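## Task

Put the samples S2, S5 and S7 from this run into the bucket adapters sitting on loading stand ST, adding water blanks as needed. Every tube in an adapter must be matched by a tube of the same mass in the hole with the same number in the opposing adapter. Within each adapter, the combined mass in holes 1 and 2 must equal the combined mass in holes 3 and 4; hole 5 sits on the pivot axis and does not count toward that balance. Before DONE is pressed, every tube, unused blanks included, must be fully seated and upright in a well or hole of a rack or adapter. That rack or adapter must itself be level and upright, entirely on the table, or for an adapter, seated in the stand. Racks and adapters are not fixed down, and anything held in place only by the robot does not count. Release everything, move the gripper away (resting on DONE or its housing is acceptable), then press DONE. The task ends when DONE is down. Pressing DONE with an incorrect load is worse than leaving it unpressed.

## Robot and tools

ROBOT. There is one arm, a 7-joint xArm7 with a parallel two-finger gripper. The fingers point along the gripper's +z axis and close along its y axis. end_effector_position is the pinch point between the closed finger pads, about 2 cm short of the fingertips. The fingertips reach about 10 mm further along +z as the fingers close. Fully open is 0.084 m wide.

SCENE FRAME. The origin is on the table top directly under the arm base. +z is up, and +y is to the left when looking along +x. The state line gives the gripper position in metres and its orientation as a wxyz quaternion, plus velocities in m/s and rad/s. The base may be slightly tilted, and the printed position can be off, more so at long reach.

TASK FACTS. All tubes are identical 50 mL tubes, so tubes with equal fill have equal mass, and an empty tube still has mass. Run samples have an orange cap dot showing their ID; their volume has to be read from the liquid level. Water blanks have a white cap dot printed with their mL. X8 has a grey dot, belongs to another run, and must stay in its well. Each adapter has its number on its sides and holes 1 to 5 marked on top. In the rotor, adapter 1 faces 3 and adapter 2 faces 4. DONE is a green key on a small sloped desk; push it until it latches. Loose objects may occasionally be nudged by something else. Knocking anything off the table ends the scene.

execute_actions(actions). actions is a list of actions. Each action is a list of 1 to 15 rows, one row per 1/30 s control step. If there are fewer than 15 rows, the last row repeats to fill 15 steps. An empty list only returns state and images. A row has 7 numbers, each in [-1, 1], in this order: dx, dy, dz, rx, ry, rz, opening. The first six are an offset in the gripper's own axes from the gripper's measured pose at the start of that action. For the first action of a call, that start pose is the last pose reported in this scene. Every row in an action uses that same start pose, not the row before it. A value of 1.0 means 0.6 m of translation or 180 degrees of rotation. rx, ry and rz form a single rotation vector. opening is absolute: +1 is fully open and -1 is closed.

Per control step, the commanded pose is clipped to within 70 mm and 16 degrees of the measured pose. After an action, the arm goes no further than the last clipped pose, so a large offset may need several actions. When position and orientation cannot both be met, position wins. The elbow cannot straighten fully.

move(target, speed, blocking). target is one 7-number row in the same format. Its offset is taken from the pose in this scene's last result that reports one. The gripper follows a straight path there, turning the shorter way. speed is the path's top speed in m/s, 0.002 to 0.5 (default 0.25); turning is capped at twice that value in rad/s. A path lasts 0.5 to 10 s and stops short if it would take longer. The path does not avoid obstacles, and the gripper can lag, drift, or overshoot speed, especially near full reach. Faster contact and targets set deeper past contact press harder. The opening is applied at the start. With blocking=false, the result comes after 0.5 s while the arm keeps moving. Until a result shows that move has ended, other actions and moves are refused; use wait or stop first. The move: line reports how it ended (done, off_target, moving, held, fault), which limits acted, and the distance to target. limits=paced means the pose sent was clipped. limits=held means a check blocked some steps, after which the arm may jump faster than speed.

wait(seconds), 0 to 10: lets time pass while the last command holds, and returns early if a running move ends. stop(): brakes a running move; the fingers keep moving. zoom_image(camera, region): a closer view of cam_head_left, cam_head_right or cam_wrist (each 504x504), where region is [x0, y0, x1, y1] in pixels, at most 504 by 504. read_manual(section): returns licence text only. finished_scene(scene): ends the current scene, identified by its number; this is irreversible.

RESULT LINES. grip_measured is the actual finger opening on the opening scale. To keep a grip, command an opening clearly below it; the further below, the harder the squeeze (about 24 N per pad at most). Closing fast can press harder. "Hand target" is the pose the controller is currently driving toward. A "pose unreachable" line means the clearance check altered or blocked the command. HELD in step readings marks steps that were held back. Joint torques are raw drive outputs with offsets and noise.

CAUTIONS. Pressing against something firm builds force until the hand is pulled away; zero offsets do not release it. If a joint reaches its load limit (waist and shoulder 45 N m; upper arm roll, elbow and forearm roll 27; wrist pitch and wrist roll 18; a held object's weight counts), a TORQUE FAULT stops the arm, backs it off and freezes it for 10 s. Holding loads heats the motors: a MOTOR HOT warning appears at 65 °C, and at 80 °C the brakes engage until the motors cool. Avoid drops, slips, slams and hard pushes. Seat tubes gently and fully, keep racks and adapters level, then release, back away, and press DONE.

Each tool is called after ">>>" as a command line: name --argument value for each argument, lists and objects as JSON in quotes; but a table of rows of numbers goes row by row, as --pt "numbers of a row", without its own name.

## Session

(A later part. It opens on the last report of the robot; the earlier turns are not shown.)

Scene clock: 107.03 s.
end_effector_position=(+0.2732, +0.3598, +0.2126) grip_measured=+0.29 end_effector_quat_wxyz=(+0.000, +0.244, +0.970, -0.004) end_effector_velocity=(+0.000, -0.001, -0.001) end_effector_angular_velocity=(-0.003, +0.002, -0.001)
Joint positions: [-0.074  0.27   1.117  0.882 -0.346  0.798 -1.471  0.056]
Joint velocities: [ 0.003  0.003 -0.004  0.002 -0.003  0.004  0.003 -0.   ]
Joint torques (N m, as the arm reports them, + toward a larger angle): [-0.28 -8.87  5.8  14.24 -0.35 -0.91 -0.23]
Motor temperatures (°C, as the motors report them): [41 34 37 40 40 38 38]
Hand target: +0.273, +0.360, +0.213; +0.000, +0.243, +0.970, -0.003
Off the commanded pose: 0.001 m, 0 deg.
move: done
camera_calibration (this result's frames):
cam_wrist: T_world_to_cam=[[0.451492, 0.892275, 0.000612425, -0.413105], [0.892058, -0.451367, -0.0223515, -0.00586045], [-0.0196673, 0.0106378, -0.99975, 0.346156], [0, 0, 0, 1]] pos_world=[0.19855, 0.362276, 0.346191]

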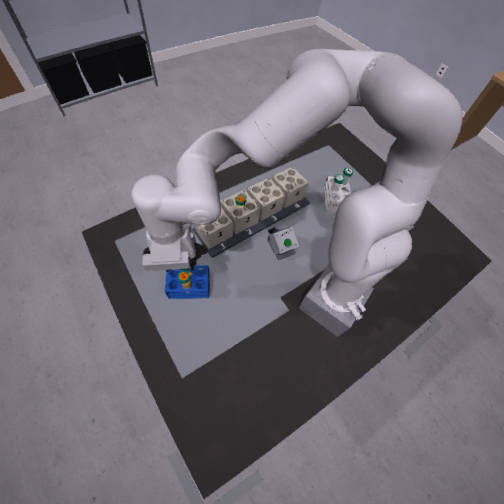

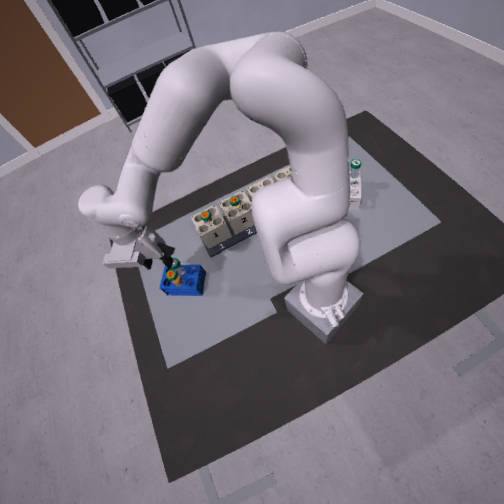

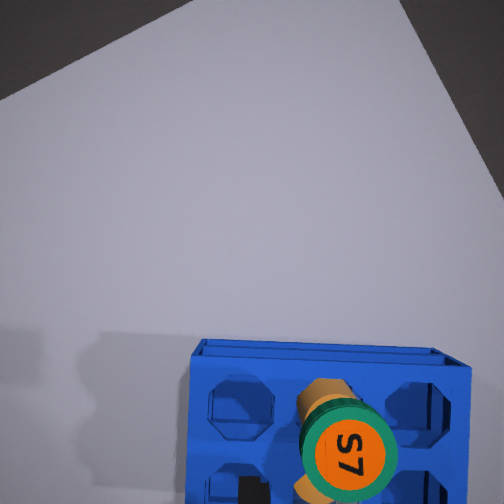

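>>> move --target '[-0.001,0.005,0.162,0,0,0,0.3]' --speed 0.1

>>> move --target '[0,0,0,0,0,0,-0.6]'

>>> move --target '[0,0,-0.25,0,0,0,-0.6]' --speed 0.12

>>> move --target '[-0.623,-0.615,0,0,0,-0.157,-0.6]'

>>> zoom_image --camera "cam_head_left" --region '[260, 125, 330, 195]'

Scene clock: 113.00 s.
end_effector_position=(+0.2758, +0.3619, +0.1157) grip_measured=+0.29 end_effector_quat_wxyz=(+0.001, +0.244, +0.970, -0.003) end_effector_velocity=(-0.000, -0.002, -0.002) end_effector_angular_velocity=(-0.004, +0.003, -0.002)
Joint positions: [ 0.159  0.54   0.834  0.887 -0.709  0.634 -1.224  0.056]
Joint velocities: [ 0.     0.003 -0.004 -0.002 -0.001  0.001  0.001  0.   ]
Joint torques (N m, as the arm reports them, + toward a larger angle): [ -0.34 -13.9    9.76  11.35  -0.2   -0.99  -0.36]
Motor temperatures (°C, as the motors report them): [41 34 37 40 40 38 38]
Hand target: +0.276, +0.362, +0.115; +0.001, +0.244, +0.970, -0.004
Off the commanded pose: 0.001 m, 0 deg.
move: done
camera_calibration (this result's frames):
cam_wrist: T_world_to_cam=[[0.451783, 0.892127, 0.00134627, -0.416126], [0.891943, -0.451658, -0.0210335, -0.00942726], [-0.0181565, 0.0107034, -0.999778, 0.248927], [0, 0, 0, 1]] pos_world=[0.200927, 0.364315, 0.249234]

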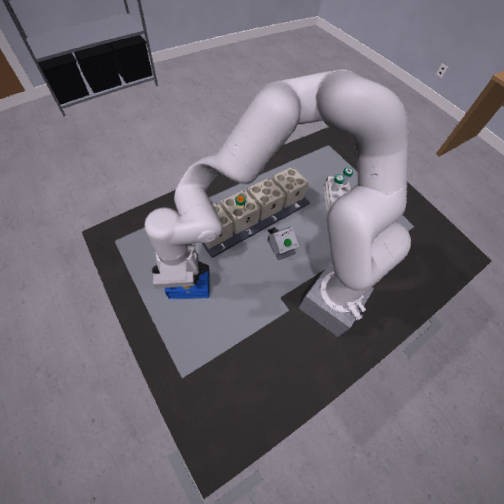

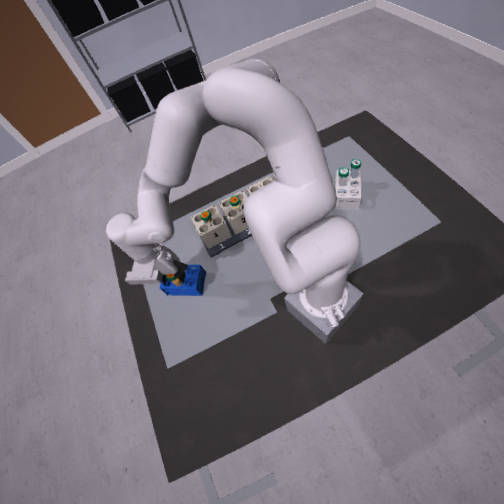

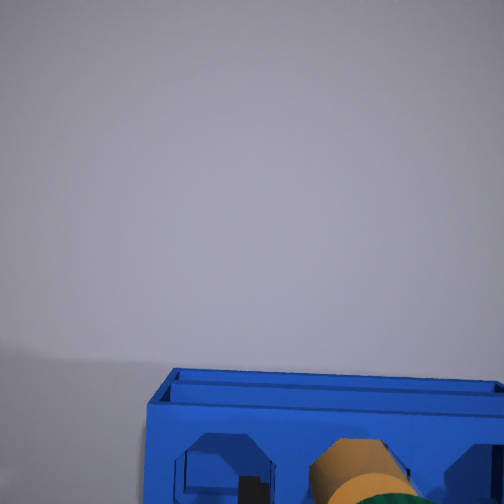

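Scene clock: 113.50 s.
end_effector_position=(+0.2758, +0.3620, +0.1158) grip_measured=-0.26 end_effector_quat_wxyz=(+0.001, +0.244, +0.970, -0.003) end_effector_velocity=(-0.000, -0.001, -0.000) end_effector_angular_velocity=(-0.001, +0.001, -0.000)
Joint positions: [ 0.159  0.54   0.834  0.887 -0.709  0.634 -1.224  0.033]
Joint velocities: [-0.001  0.    -0.    -0.001 -0.     0.001  0.     0.   ]
Joint torques (N m, as the arm reports them, + toward a larger angle): [ -0.31 -13.79   9.69  11.15  -0.37  -0.85  -0.32]
Motor temperatures (°C, as the motors report them): [41 34 37 40 40 38 38]
Hand target: +0.276, +0.362, +0.116; +0.001, +0.244, +0.970, -0.003
Off the commanded pose: 0.000 m, 0 deg.
move: done
camera_calibration (this result's frames):
cam_wrist: T_world_to_cam=[[0.451775, 0.89213, 0.00161049, -0.416261], [0.891951, -0.451647, -0.0209524, -0.00946053], [-0.0179649, 0.0109023, -0.999779, 0.24889], [0, 0, 0, 1]] pos_world=[0.200966, 0.364372, 0.249307]

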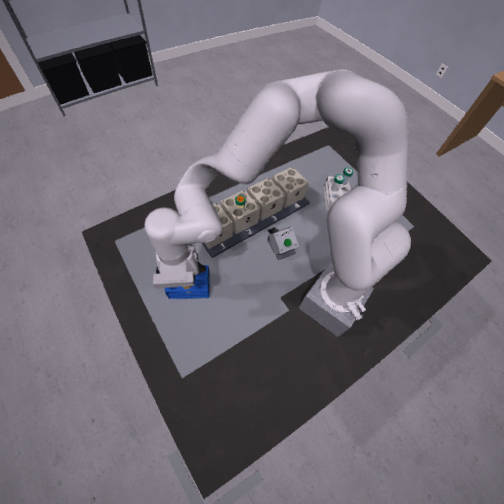

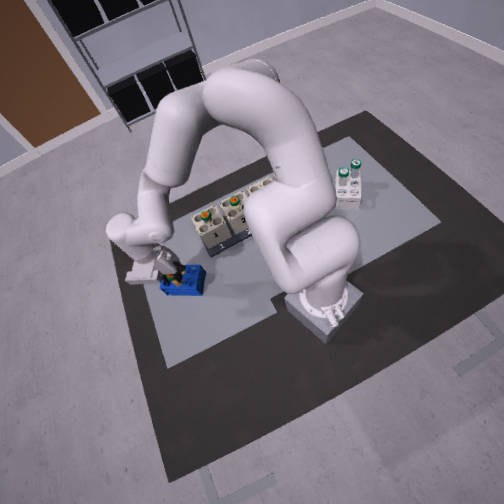

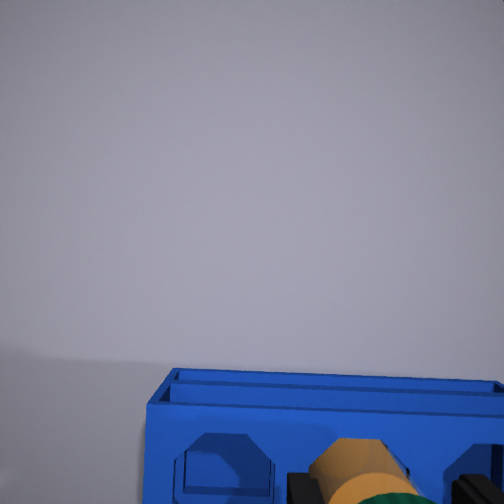

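Scene clock: 115.17 s.
end_effector_position=(+0.2749, +0.3626, +0.2654) grip_measured=-0.26 end_effector_quat_wxyz=(+0.000, +0.244, +0.970, -0.003) end_effector_velocity=(+0.000, +0.002, +0.002) end_effector_angular_velocity=(+0.006, -0.004, +0.002)
Joint positions: [-0.172  0.104  1.213  0.943 -0.127  0.917 -1.631  0.033]
Joint velocities: [-0.002 -0.005  0.004  0.004  0.006 -0.002 -0.004  0.   ]
Joint torques (N m, as the arm reports them, + toward a larger angle): [-0.37 -6.01  2.06 15.86 -0.28 -0.92 -0.32]
Motor temperatures (°C, as the motors report them): [41 34 37 40 40 38 38]
Hand target: +0.275, +0.363, +0.266; +0.000, +0.244, +0.970, -0.003
Off the commanded pose: 0.001 m, 0 deg.
move: done
camera_calibration (this result's frames):
cam_wrist: T_world_to_cam=[[0.451384, 0.892329, 0.00101596, -0.416431], [0.892104, -0.451245, -0.0229772, -0.00490181], [-0.0200447, 0.0112779, -0.999735, 0.398878], [0, 0, 0, 1]] pos_world=[0.200339, 0.364883, 0.399083]

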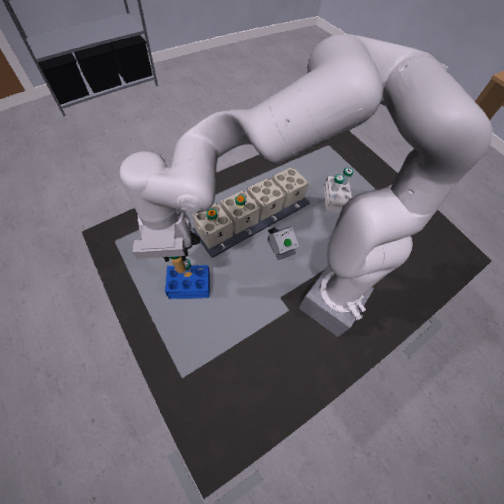

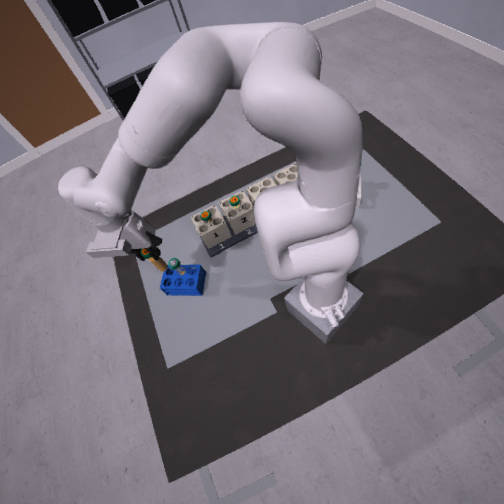

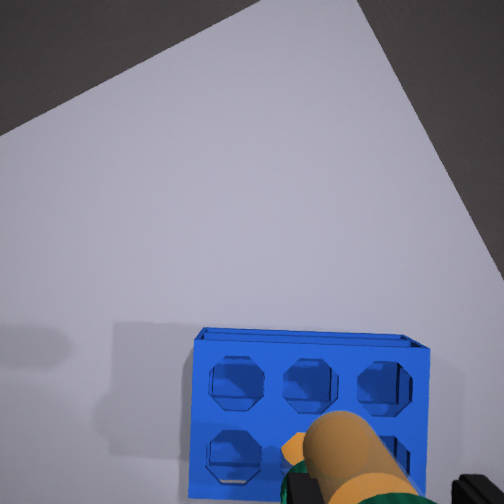

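Scene clock: 117.77 s.
end_effector_position=(+0.4296, -0.1377, +0.2681) grip_measured=-0.26 end_effector_quat_wxyz=(-0.000, -0.001, +1.000, -0.001) end_effector_velocity=(-0.001, -0.007, +0.000) end_effector_angular_velocity=(-0.000, -0.001, -0.014)
Joint positions: [-0.613  0.018  0.404  0.925 -0.012  0.908 -3.445  0.033]
Joint velocities: [-0.008  0.003 -0.008  0.003 -0.001 -0.001 -0.001 -0.   ]
Joint torques (N m, as the arm reports them, + toward a larger angle): [ -0.03 -13.34  -0.13  15.89  -0.39  -1.    -0.23]
Motor temperatures (°C, as the motors report them): [41 34 37 40 40 38 38]
Hand target: +0.429, -0.138, +0.268; -0.000, -0.001, +1.000, -0.001
Off the commanded pose: 0.002 m, 0 deg.
move: done
camera_calibration (this result's frames):
cam_wrist: T_world_to_cam=[[-0.0261553, 0.999644, 0.00525672, 0.178952], [0.999333, 0.0262805, -0.0253715, -0.348193], [-0.0255006, 0.00458961, -0.999664, 0.411699], [0, 0, 0, 1]] pos_world=[0.363139, -0.171627, 0.401786]

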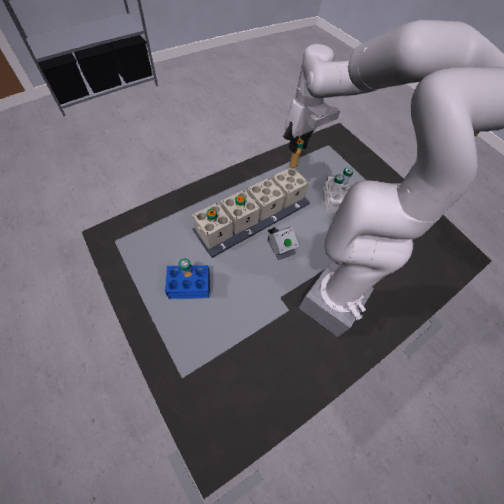

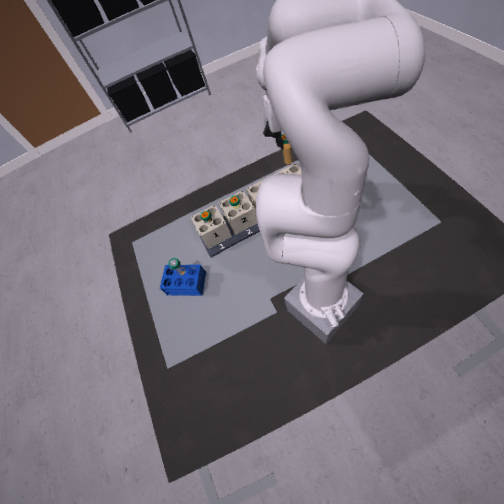

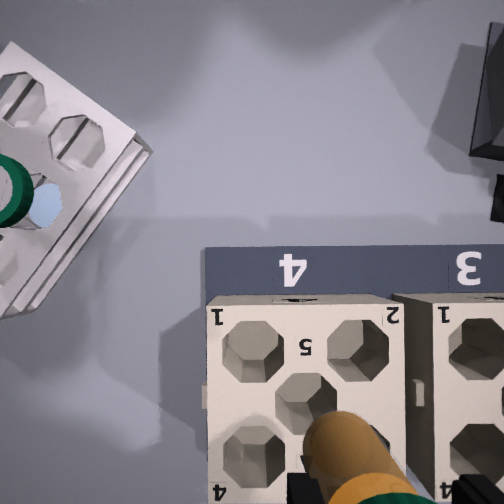

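Region (260, 125, 330, 195) of cam_head_left's 504x504 image, scaled by 7.200, with more detail than that image has.

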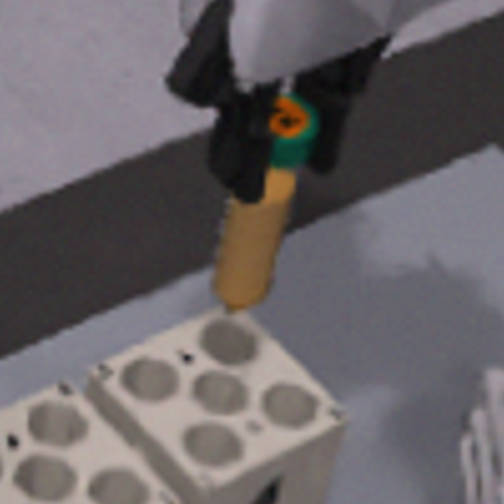

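>>> move --target '[0.002,-0.008,0.095,0,0,0,-0.6]' --speed 0.08

>>> move --target '[0,0,0.05,0,0,0,-0.6]' --speed 0.02

Scene clock: 121.17 s.
end_effector_position=(+0.4288, -0.1430, +0.2117) grip_measured=-0.26 end_effector_quat_wxyz=(+0.000, -0.001, +1.000, -0.001) end_effector_velocity=(+0.002, +0.001, +0.001) end_effector_angular_velocity=(-0.002, -0.005, +0.001)
Joint positions: [-0.612  0.127  0.393  0.863 -0.075  0.746 -3.409  0.033]
Joint velocities: [ 0.002 -0.002  0.     0.001 -0.    -0.003  0.001  0.   ]
Joint torques (N m, as the arm reports them, + toward a larger angle): [ -0.61 -14.17   0.6   14.57  -0.43  -0.92  -0.27]
Motor temperatures (°C, as the motors report them): [41 34 37 40 40 38 38]
Hand target: +0.428, -0.143, +0.211; -0.000, -0.001, +1.000, -0.001
Off the commanded pose: 0.001 m, 0 deg.
move: done
camera_calibration (this result's frames):
cam_wrist: T_world_to_cam=[[-0.0260239, 0.999651, 0.00453876, 0.184547], [0.999361, 0.0261271, -0.0243747, -0.349012], [-0.0244848, 0.00390153, -0.999693, 0.35472], [0, 0, 0, 1]] pos_world=[0.362277, -0.176748, 0.345266]

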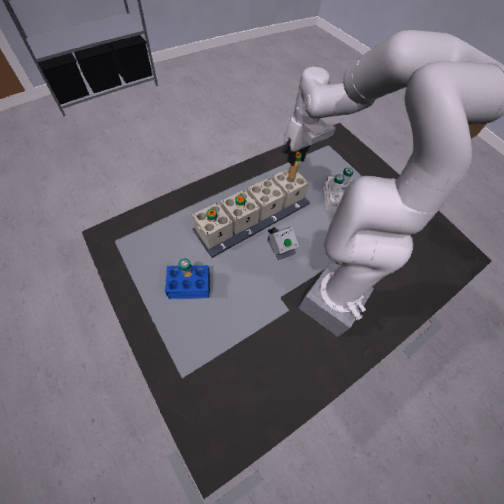

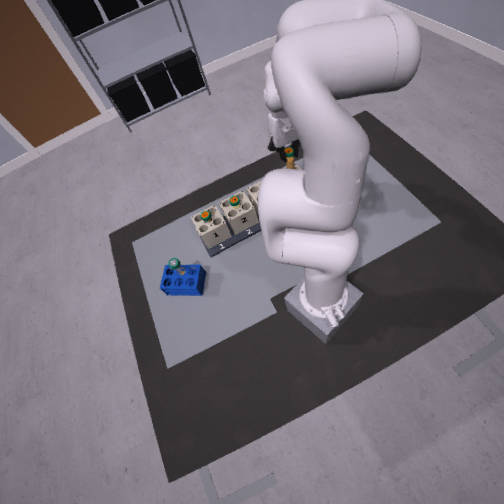

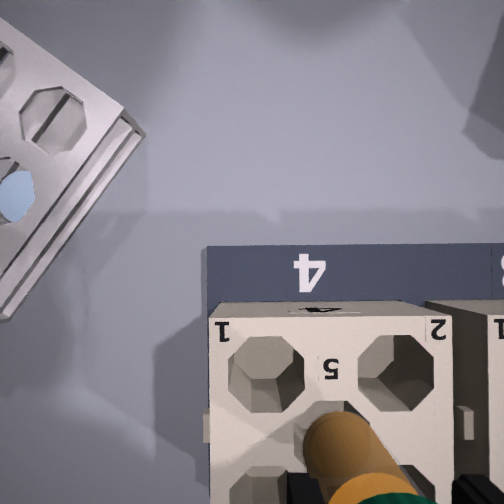

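Scene clock: 122.93 s.
end_effector_position=(+0.4289, -0.1431, +0.1817) grip_measured=-0.26 end_effector_quat_wxyz=(+0.000, -0.001, +1.000, -0.001) end_effector_velocity=(-0.000, +0.000, -0.000) end_effector_angular_velocity=(+0.000, -0.000, -0.000)
Joint positions: [-0.604  0.196  0.381  0.843 -0.122  0.664 -3.375  0.033]
Joint velocities: [ 0.     0.    -0.    -0.     0.    -0.001  0.    -0.   ]
Joint torques (N m, as the arm reports them, + toward a larger angle): [ -0.61 -15.05   1.28  13.97  -0.4   -0.86  -0.29]
Motor temperatures (°C, as the motors report them): [41 34 37 40 40 38 38]
Hand target: +0.429, -0.143, +0.182; +0.000, -0.001, +1.000, -0.001
Off the commanded pose: 0.000 m, 0 deg.
move: done
camera_calibration (this result's frames):
cam_wrist: T_world_to_cam=[[-0.025922, 0.999654, 0.00441502, 0.184846], [0.99936, 0.0260227, -0.024532, -0.349769], [-0.0246385, 0.00377627, -0.999689, 0.324792], [0, 0, 0, 1]] pos_world=[0.362339, -0.176907, 0.315295]

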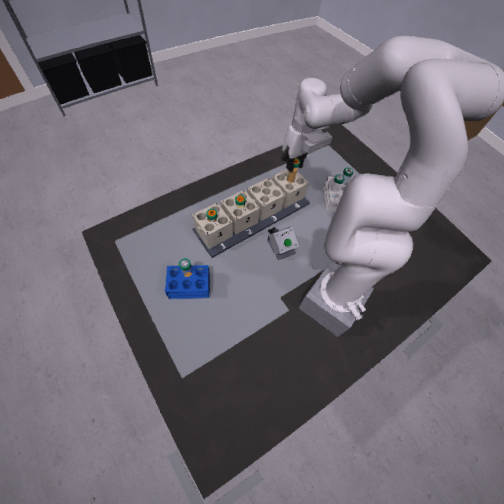

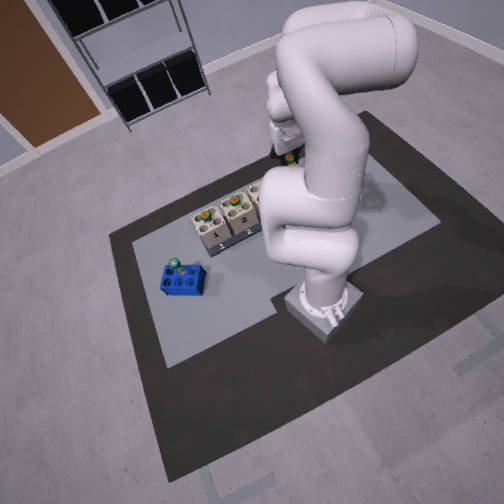

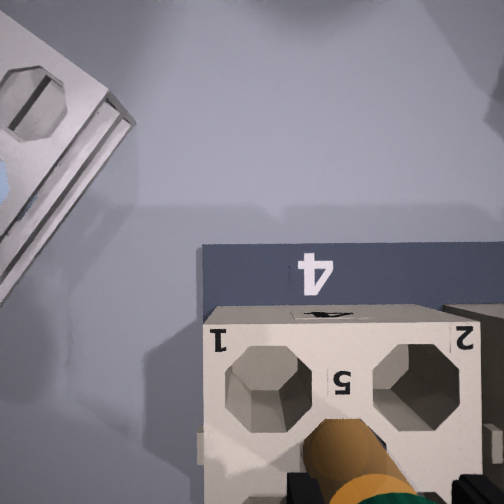

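>>> move --target '[0,0,0.075,0,0,0,-0.6]' --speed 0.04

>>> move --target '[0,0,0,0,0,0,0.3]'

>>> move --target '[0,0,-0.13,0,0,0,0.3]'

>>> move --target '[0.148,-0.34,0,0,0,0.18,0.3]'

Scene clock: 128.83 s.
end_effector_position=(+0.4289, -0.1434, +0.1367) grip_measured=-0.26 end_effector_quat_wxyz=(+0.000, -0.001, +1.000, -0.002) end_effector_velocity=(+0.001, -0.001, +0.001) end_effector_angular_velocity=(-0.002, -0.003, -0.000)
Joint positions: [-0.579  0.31   0.345  0.831 -0.206  0.546 -3.315  0.033]
Joint velocities: [ 0.    -0.    -0.     0.001 -0.001 -0.002  0.001  0.   ]
Joint torques (N m, as the arm reports them, + toward a larger angle): [ -0.5  -16.07   2.02  12.7   -0.29  -0.77  -0.26]
Motor temperatures (°C, as the motors report them): [41 34 37 40 40 38 38]
Hand target: +0.429, -0.143, +0.137; +0.000, -0.001, +1.000, -0.002
Off the commanded pose: 0.000 m, 0 deg.
move: done
camera_calibration (this result's frames):
cam_wrist: T_world_to_cam=[[-0.0257826, 0.999659, 0.00416862, 0.185302], [0.999359, 0.025878, -0.0247462, -0.350924], [-0.0248456, 0.00352793, -0.999685, 0.279897], [0, 0, 0, 1]] pos_world=[0.362431, -0.177145, 0.270352]

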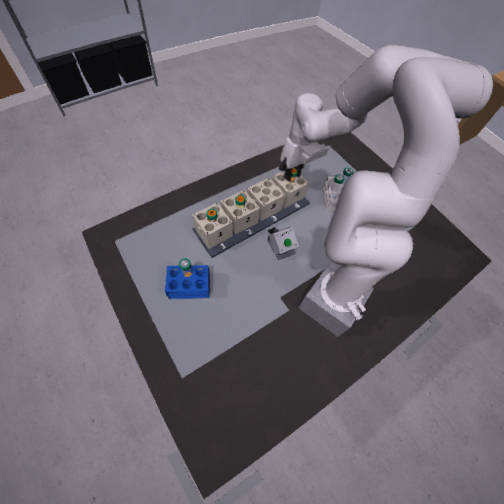

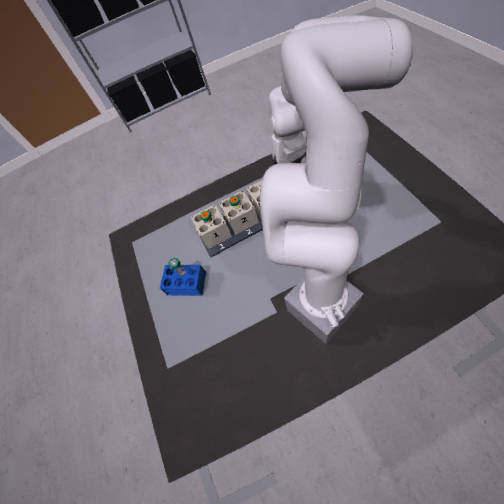

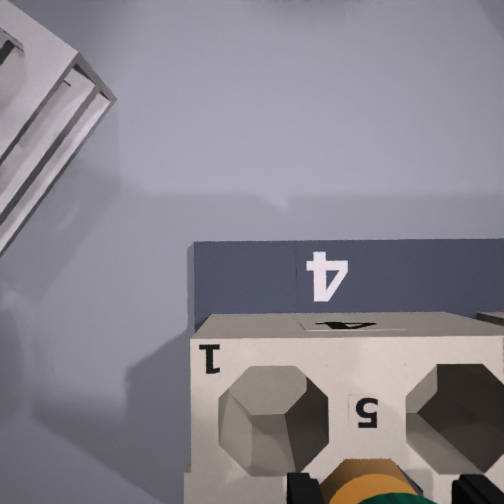

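Scene clock: 129.33 s.
end_effector_position=(+0.4289, -0.1434, +0.1367) grip_measured=+0.29 end_effector_quat_wxyz=(+0.000, -0.001, +1.000, -0.002) end_effector_velocity=(+0.000, -0.000, -0.000) end_effector_angular_velocity=(+0.000, -0.001, -0.003)
Joint positions: [-0.579  0.31   0.345  0.831 -0.206  0.546 -3.315  0.056]
Joint velocities: [-0.     0.    -0.    -0.     0.001 -0.001  0.002  0.   ]
Joint torques (N m, as the arm reports them, + toward a larger angle): [ -0.31 -15.99   2.17  12.85  -0.29  -0.81  -0.3 ]
Motor temperatures (°C, as the motors report them): [41 34 37 40 40 38 38]
Hand target: +0.429, -0.143, +0.137; +0.000, -0.001, +1.000, -0.002
Off the commanded pose: 0.000 m, 0 deg.
move: done
camera_calibration (this result's frames):
cam_wrist: T_world_to_cam=[[-0.02578, 0.999659, 0.00416312, 0.185303], [0.999359, 0.0258754, -0.024758, -0.350916], [-0.0248573, 0.00352219, -0.999685, 0.279906], [0, 0, 0, 1]] pos_world=[0.362426, -0.177145, 0.270358]

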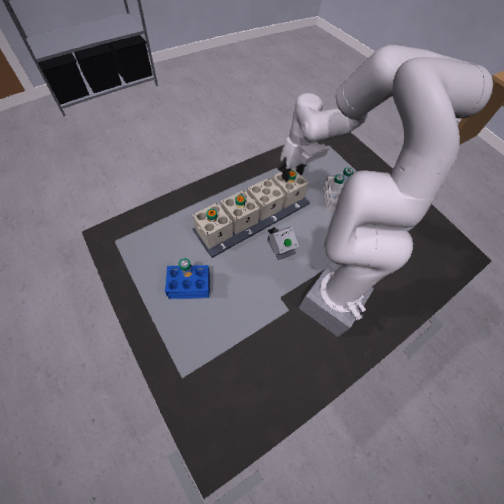

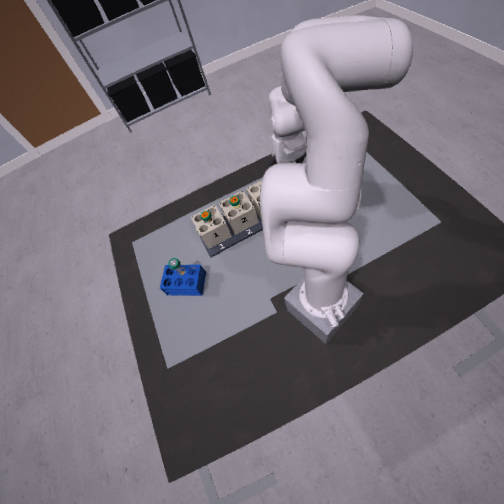

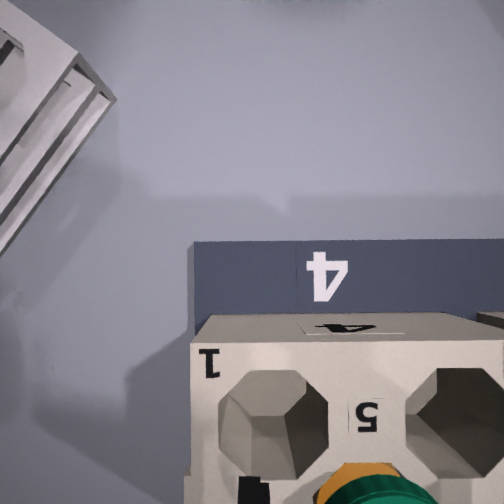

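Scene clock: 130.20 s.
end_effector_position=(+0.4284, -0.1427, +0.2141) grip_measured=+0.29 end_effector_quat_wxyz=(-0.001, -0.001, +1.000, -0.001) end_effector_velocity=(+0.004, -0.001, +0.005) end_effector_angular_velocity=(-0.006, -0.012, +0.001)
Joint positions: [-0.61   0.121  0.391  0.865 -0.071  0.755 -3.412  0.056]
Joint velocities: [-0.    -0.006  0.001  0.008  0.001 -0.    -0.001  0.   ]
Joint torques (N m, as the arm reports them, + toward a larger angle): [ -0.35 -14.12   0.56  14.58  -0.37  -0.85  -0.36]
Motor temperatures (°C, as the motors report them): [41 34 37 40 40 38 38]
Hand target: +0.429, -0.143, +0.215; +0.000, -0.001, +1.000, -0.001
Off the commanded pose: 0.001 m, 0 deg.
move: done
camera_calibration (this result's frames):
cam_wrist: T_world_to_cam=[[-0.0261042, 0.999645, 0.00532092, 0.184164], [0.999321, 0.0262334, -0.0258748, -0.348135], [-0.0260052, 0.00464186, -0.999651, 0.357878], [0, 0, 0, 1]] pos_world=[0.362013, -0.176627, 0.347766]

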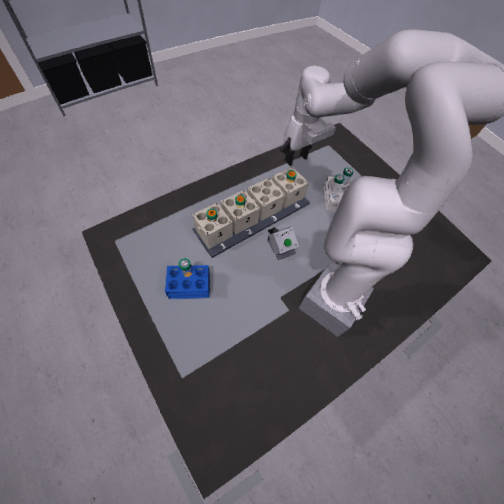

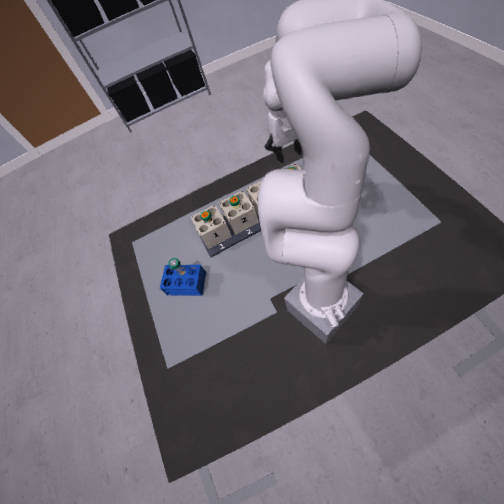

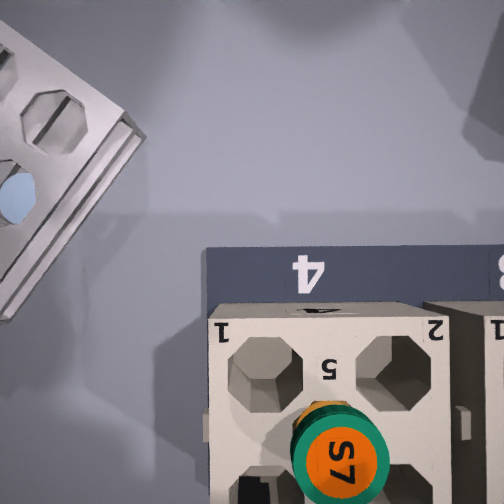

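Scene clock: 131.80 s.
end_effector_position=(+0.3406, -0.3461, +0.2148) grip_measured=+0.29 end_effector_quat_wxyz=(+0.000, +0.277, +0.961, -0.000) end_effector_velocity=(-0.004, -0.006, +0.000) end_effector_angular_velocity=(-0.003, +0.001, -0.012)
Joint positions: [-0.842  0.211  0.152  0.996 -0.045  0.787 -3.34   0.056]
Joint velocities: [-0.005  0.001 -0.008  0.002 -0.003 -0.     0.     0.   ]
Joint torques (N m, as the arm reports them, + toward a larger angle): [ -0.38 -16.91   0.4   14.94  -0.38  -0.87  -0.29]
Motor temperatures (°C, as the motors report them): [41 34 37 40 40 38 38]
Hand target: +0.340, -0.347, +0.215; +0.000, +0.278, +0.961, -0.000
Off the commanded pose: 0.001 m, 0 deg.
move: done
camera_calibration (this result's frames):
cam_wrist: T_world_to_cam=[[0.512448, 0.85869, 0.00697085, 0.152573], [0.858552, -0.512172, -0.0238591, -0.393858], [-0.0169173, 0.0182114, -0.999691, 0.358912], [0, 0, 0, 1]] pos_world=[0.266034, -0.339272, 0.348341]

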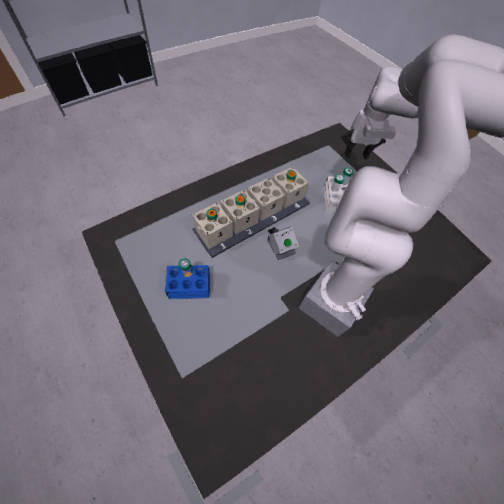

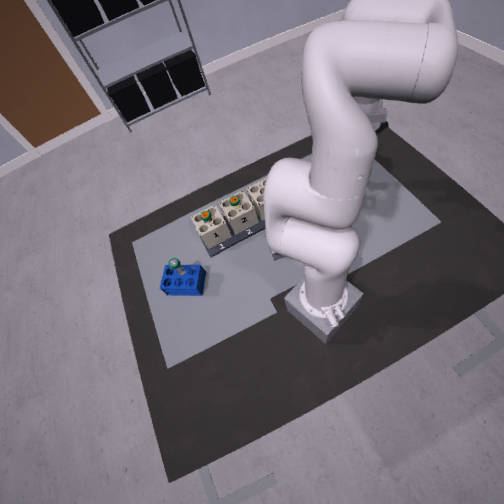

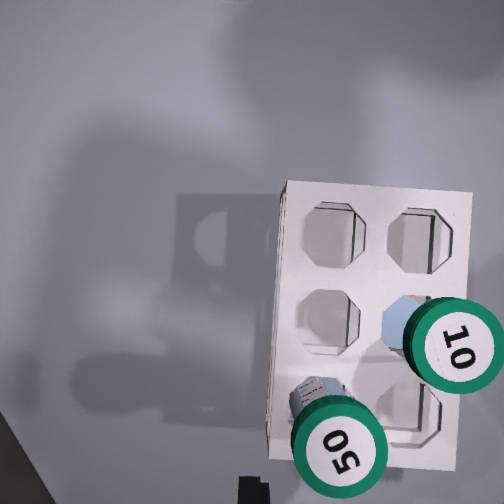

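>>> move --target '[-0.001,0.0025,0.165,0,0,0,0.3]' --speed 0.1

>>> move --target '[0,0,0,0,0,0,-0.6]'

>>> move --target '[0,0,-0.25,0,0,0,-0.6]' --speed 0.12

>>> move --target '[0.158,0.5145,0,0,0,-0.179,-0.6]'

>>> move --target '[0,0,0.09,0,0,0,-0.6]' --speed 0.08

Scene clock: 137.93 s.
end_effector_position=(+0.3422, -0.3459, +0.1163) grip_measured=+0.29 end_effector_quat_wxyz=(+0.001, +0.277, +0.961, -0.001) end_effector_velocity=(-0.002, +0.004, -0.004) end_effector_angular_velocity=(+0.008, +0.008, +0.003)
Joint positions: [-0.822  0.428  0.127  0.961 -0.104  0.537 -3.295  0.056]
Joint velocities: [ 0.003  0.004 -0.001 -0.006 -0.001  0.002 -0.    -0.   ]
Joint torques (N m, as the arm reports them, + toward a larger angle): [ -0.2  -18.4    0.65  12.69  -0.46  -0.9   -0.28]
Motor temperatures (°C, as the motors report them): [41 34 37 40 40 38 38]
Hand target: +0.342, -0.346, +0.116; +0.000, +0.277, +0.961, -0.000
Off the commanded pose: 0.001 m, 0 deg.
move: done
camera_calibration (this result's frames):
cam_wrist: T_world_to_cam=[[0.512806, 0.858481, 0.00634015, 0.152147], [0.858346, -0.512557, -0.0229585, -0.397693], [-0.0164598, 0.0172153, -0.999716, 0.259907], [0, 0, 0, 1]] pos_world=[0.267615, -0.33893, 0.249738]

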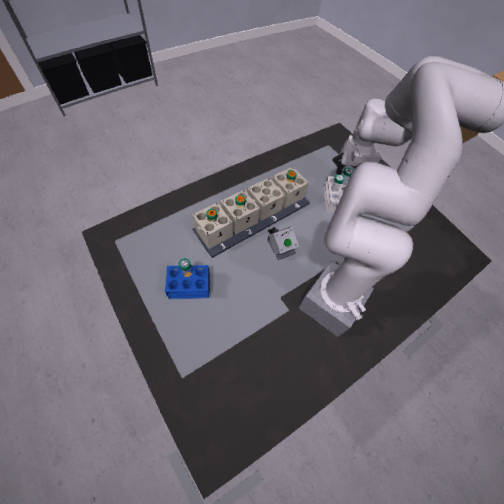

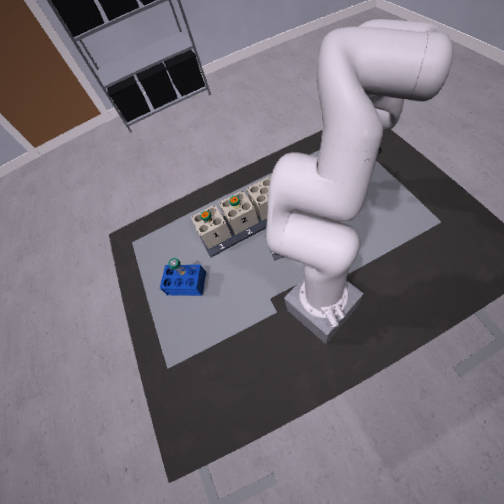

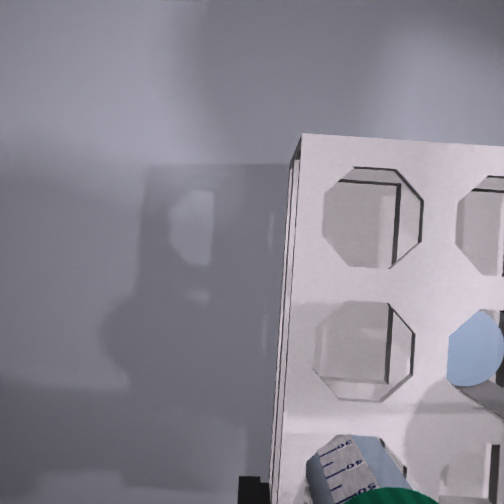

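Scene clock: 138.43 s.
end_effector_position=(+0.3423, -0.3459, +0.1163) grip_measured=-0.26 end_effector_quat_wxyz=(+0.001, +0.277, +0.961, -0.001) end_effector_velocity=(+0.000, +0.000, -0.000) end_effector_angular_velocity=(+0.000, -0.000, +0.001)
Joint positions: [-0.822  0.428  0.127  0.962 -0.104  0.536 -3.295  0.033]
Joint velocities: [ 0.     0.001  0.     0.     0.    -0.001 -0.     0.   ]
Joint torques (N m, as the arm reports them, + toward a larger angle): [ -0.2  -18.64   0.56  12.7   -0.24  -0.89  -0.35]
Motor temperatures (°C, as the motors report them): [41 34 37 40 40 38 38]
Hand target: +0.342, -0.346, +0.116; +0.001, +0.277, +0.961, -0.001
Off the commanded pose: 0.000 m, 0 deg.
move: done
camera_calibration (this result's frames):
cam_wrist: T_world_to_cam=[[0.512789, 0.858492, 0.00629523, 0.152167], [0.85836, -0.512543, -0.0227824, -0.397778], [-0.0163319, 0.0170861, -0.999721, 0.259888], [0, 0, 0, 1]] pos_world=[0.267652, -0.338953, 0.249795]

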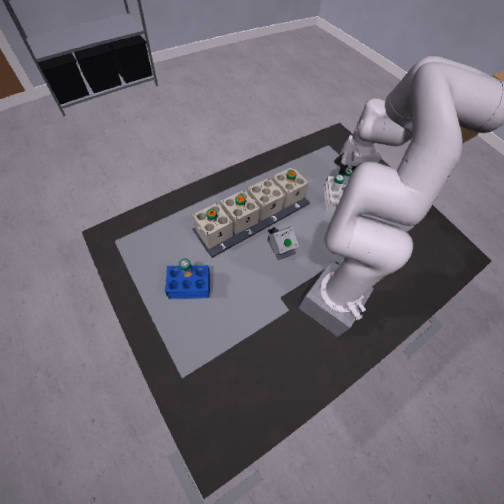

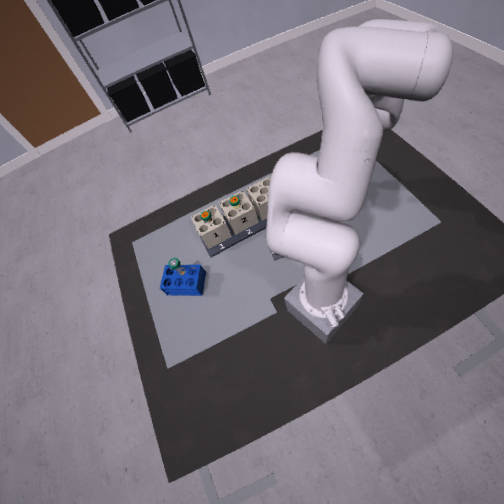

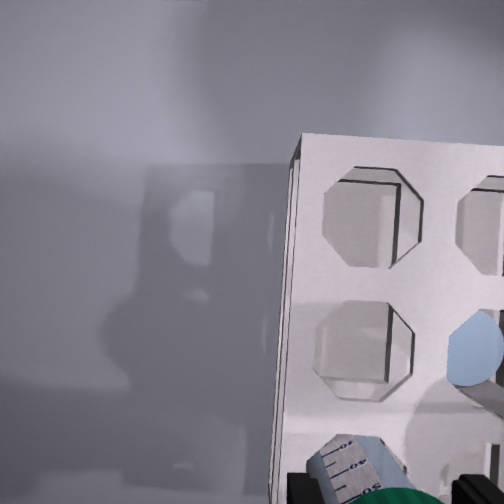

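Scene clock: 140.10 s.
end_effector_position=(+0.3418, -0.3448, +0.2658) grip_measured=-0.26 end_effector_quat_wxyz=(+0.000, +0.277, +0.961, -0.000) end_effector_velocity=(+0.002, -0.002, +0.005) end_effector_angular_velocity=(-0.009, -0.008, -0.001)
Joint positions: [-0.845  0.128  0.158  1.052 -0.025  0.925 -3.351  0.033]
Joint velocities: [ 0.    -0.005  0.     0.007  0.    -0.     0.001 -0.   ]
Joint torques (N m, as the arm reports them, + toward a larger angle): [ -0.5  -16.35   0.06  15.94  -0.32  -0.92  -0.29]
Motor temperatures (°C, as the motors report them): [41 34 37 40 40 38 38]
Hand target: +0.342, -0.345, +0.266; +0.001, +0.277, +0.961, -0.001
Off the commanded pose: 0.001 m, 0 deg.
move: done
camera_calibration (this result's frames):
cam_wrist: T_world_to_cam=[[0.512274, 0.858792, 0.00712934, 0.150582], [0.858656, -0.511995, -0.0238854, -0.392999], [-0.0168624, 0.0183575, -0.999689, 0.409858], [0, 0, 0, 1]] pos_world=[0.267222, -0.338056, 0.39927]

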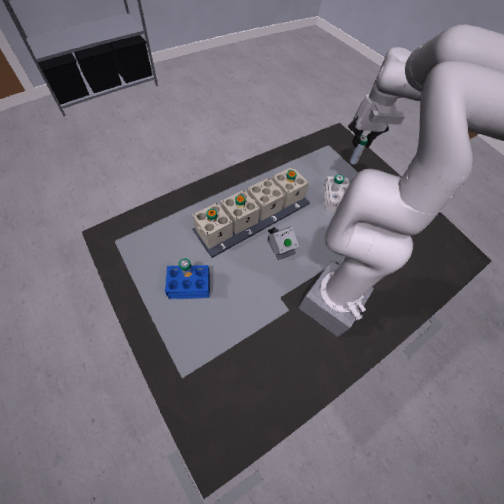

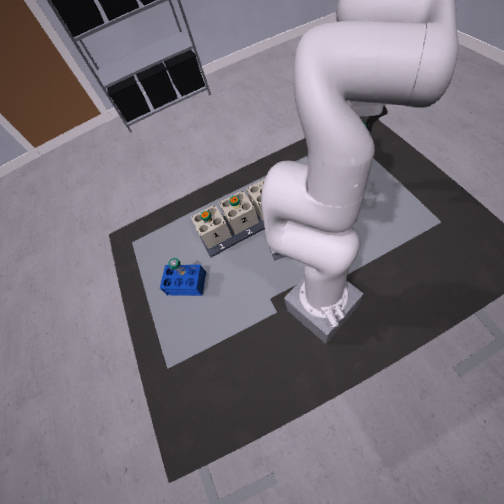

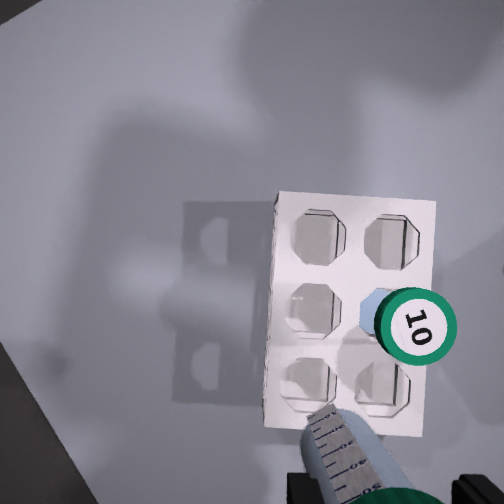

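Scene clock: 141.83 s.
end_effector_position=(+0.4257, -0.0344, +0.2645) grip_measured=-0.26 end_effector_quat_wxyz=(-0.001, +0.001, +1.000, -0.001) end_effector_velocity=(+0.001, +0.007, +0.001) end_effector_angular_velocity=(-0.001, -0.002, +0.017)
Joint positions: [-0.499 -0.06   0.513  0.834  0.035  0.888 -3.247  0.033]
Joint velocities: [ 0.009 -0.001  0.009  0.002 -0.     0.001  0.001  0.   ]
Joint torques (N m, as the arm reports them, + toward a larger angle): [ -0.17 -11.25  -1.19  15.61  -0.32  -0.99  -0.25]
Motor temperatures (°C, as the motors report them): [41 34 37 40 40 38 38]
Hand target: +0.426, -0.034, +0.265; -0.001, -0.000, +1.000, -0.001
Off the commanded pose: 0.002 m, 0 deg.
move: done
camera_calibration (this result's frames):
cam_wrist: T_world_to_cam=[[-0.0224243, 0.999736, 0.0050535, 0.074068], [0.999395, 0.0225505, -0.0264782, -0.347013], [-0.0265851, 0.00445669, -0.999637, 0.407963], [0, 0, 0, 1]] pos_world=[0.35931, -0.0680413, 0.398252]

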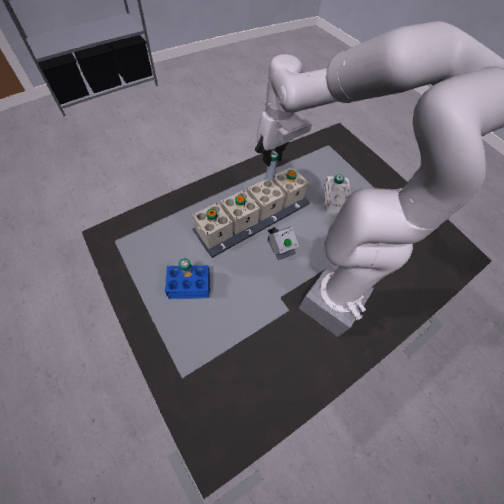

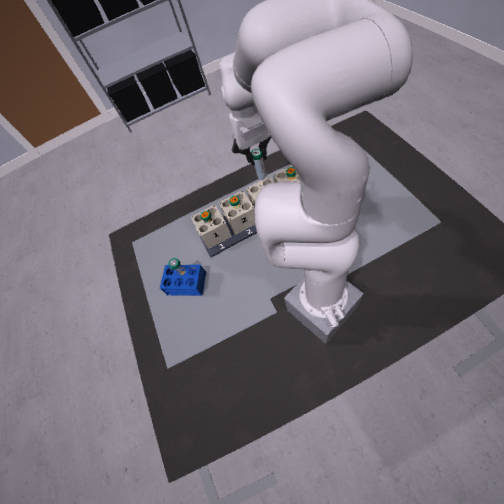

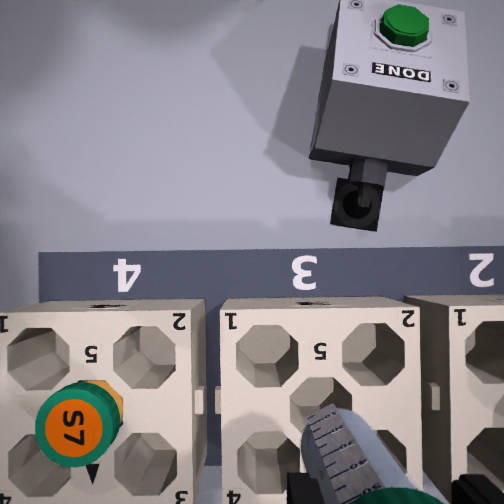

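Scene clock: 142.83 s.
end_effector_position=(+0.4261, -0.0348, +0.2110) grip_measured=-0.26 end_effector_quat_wxyz=(-0.000, +0.001, +1.000, -0.001) end_effector_velocity=(+0.001, -0.000, +0.001) end_effector_angular_velocity=(-0.001, -0.003, -0.001)
Joint positions: [-0.498  0.055  0.517  0.773 -0.045  0.726 -3.186  0.033]
Joint velocities: [-0.    -0.     0.     0.001 -0.001 -0.001  0.003 -0.   ]
Joint torques (N m, as the arm reports them, + toward a larger angle): [ -0.37 -12.24   0.16  14.38  -0.45  -0.94  -0.17]
Motor temperatures (°C, as the motors report them): [41 34 37 40 40 38 38]
Hand target: +0.426, -0.035, +0.211; -0.001, +0.001, +1.000, -0.001
Off the commanded pose: 0.001 m, 0 deg.
move: done
camera_calibration (this result's frames):
cam_wrist: T_world_to_cam=[[-0.0222429, 0.999742, 0.00449574, 0.0747426], [0.999426, 0.0223504, -0.0254615, -0.349085], [-0.0255555, 0.00392682, -0.999666, 0.354009], [0, 0, 0, 1]] pos_world=[0.359594, -0.0683113, 0.344667]

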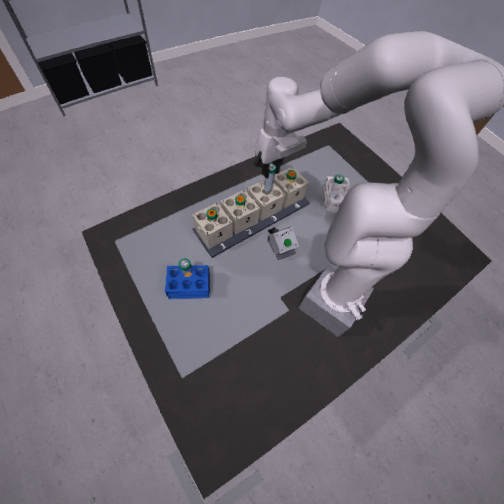

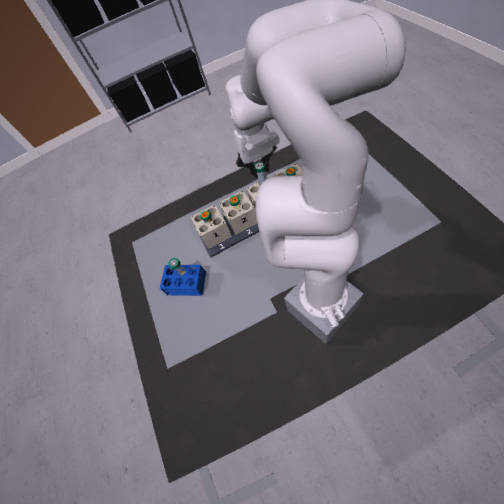

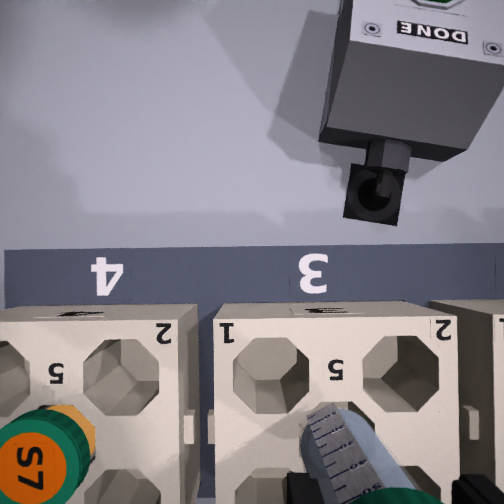

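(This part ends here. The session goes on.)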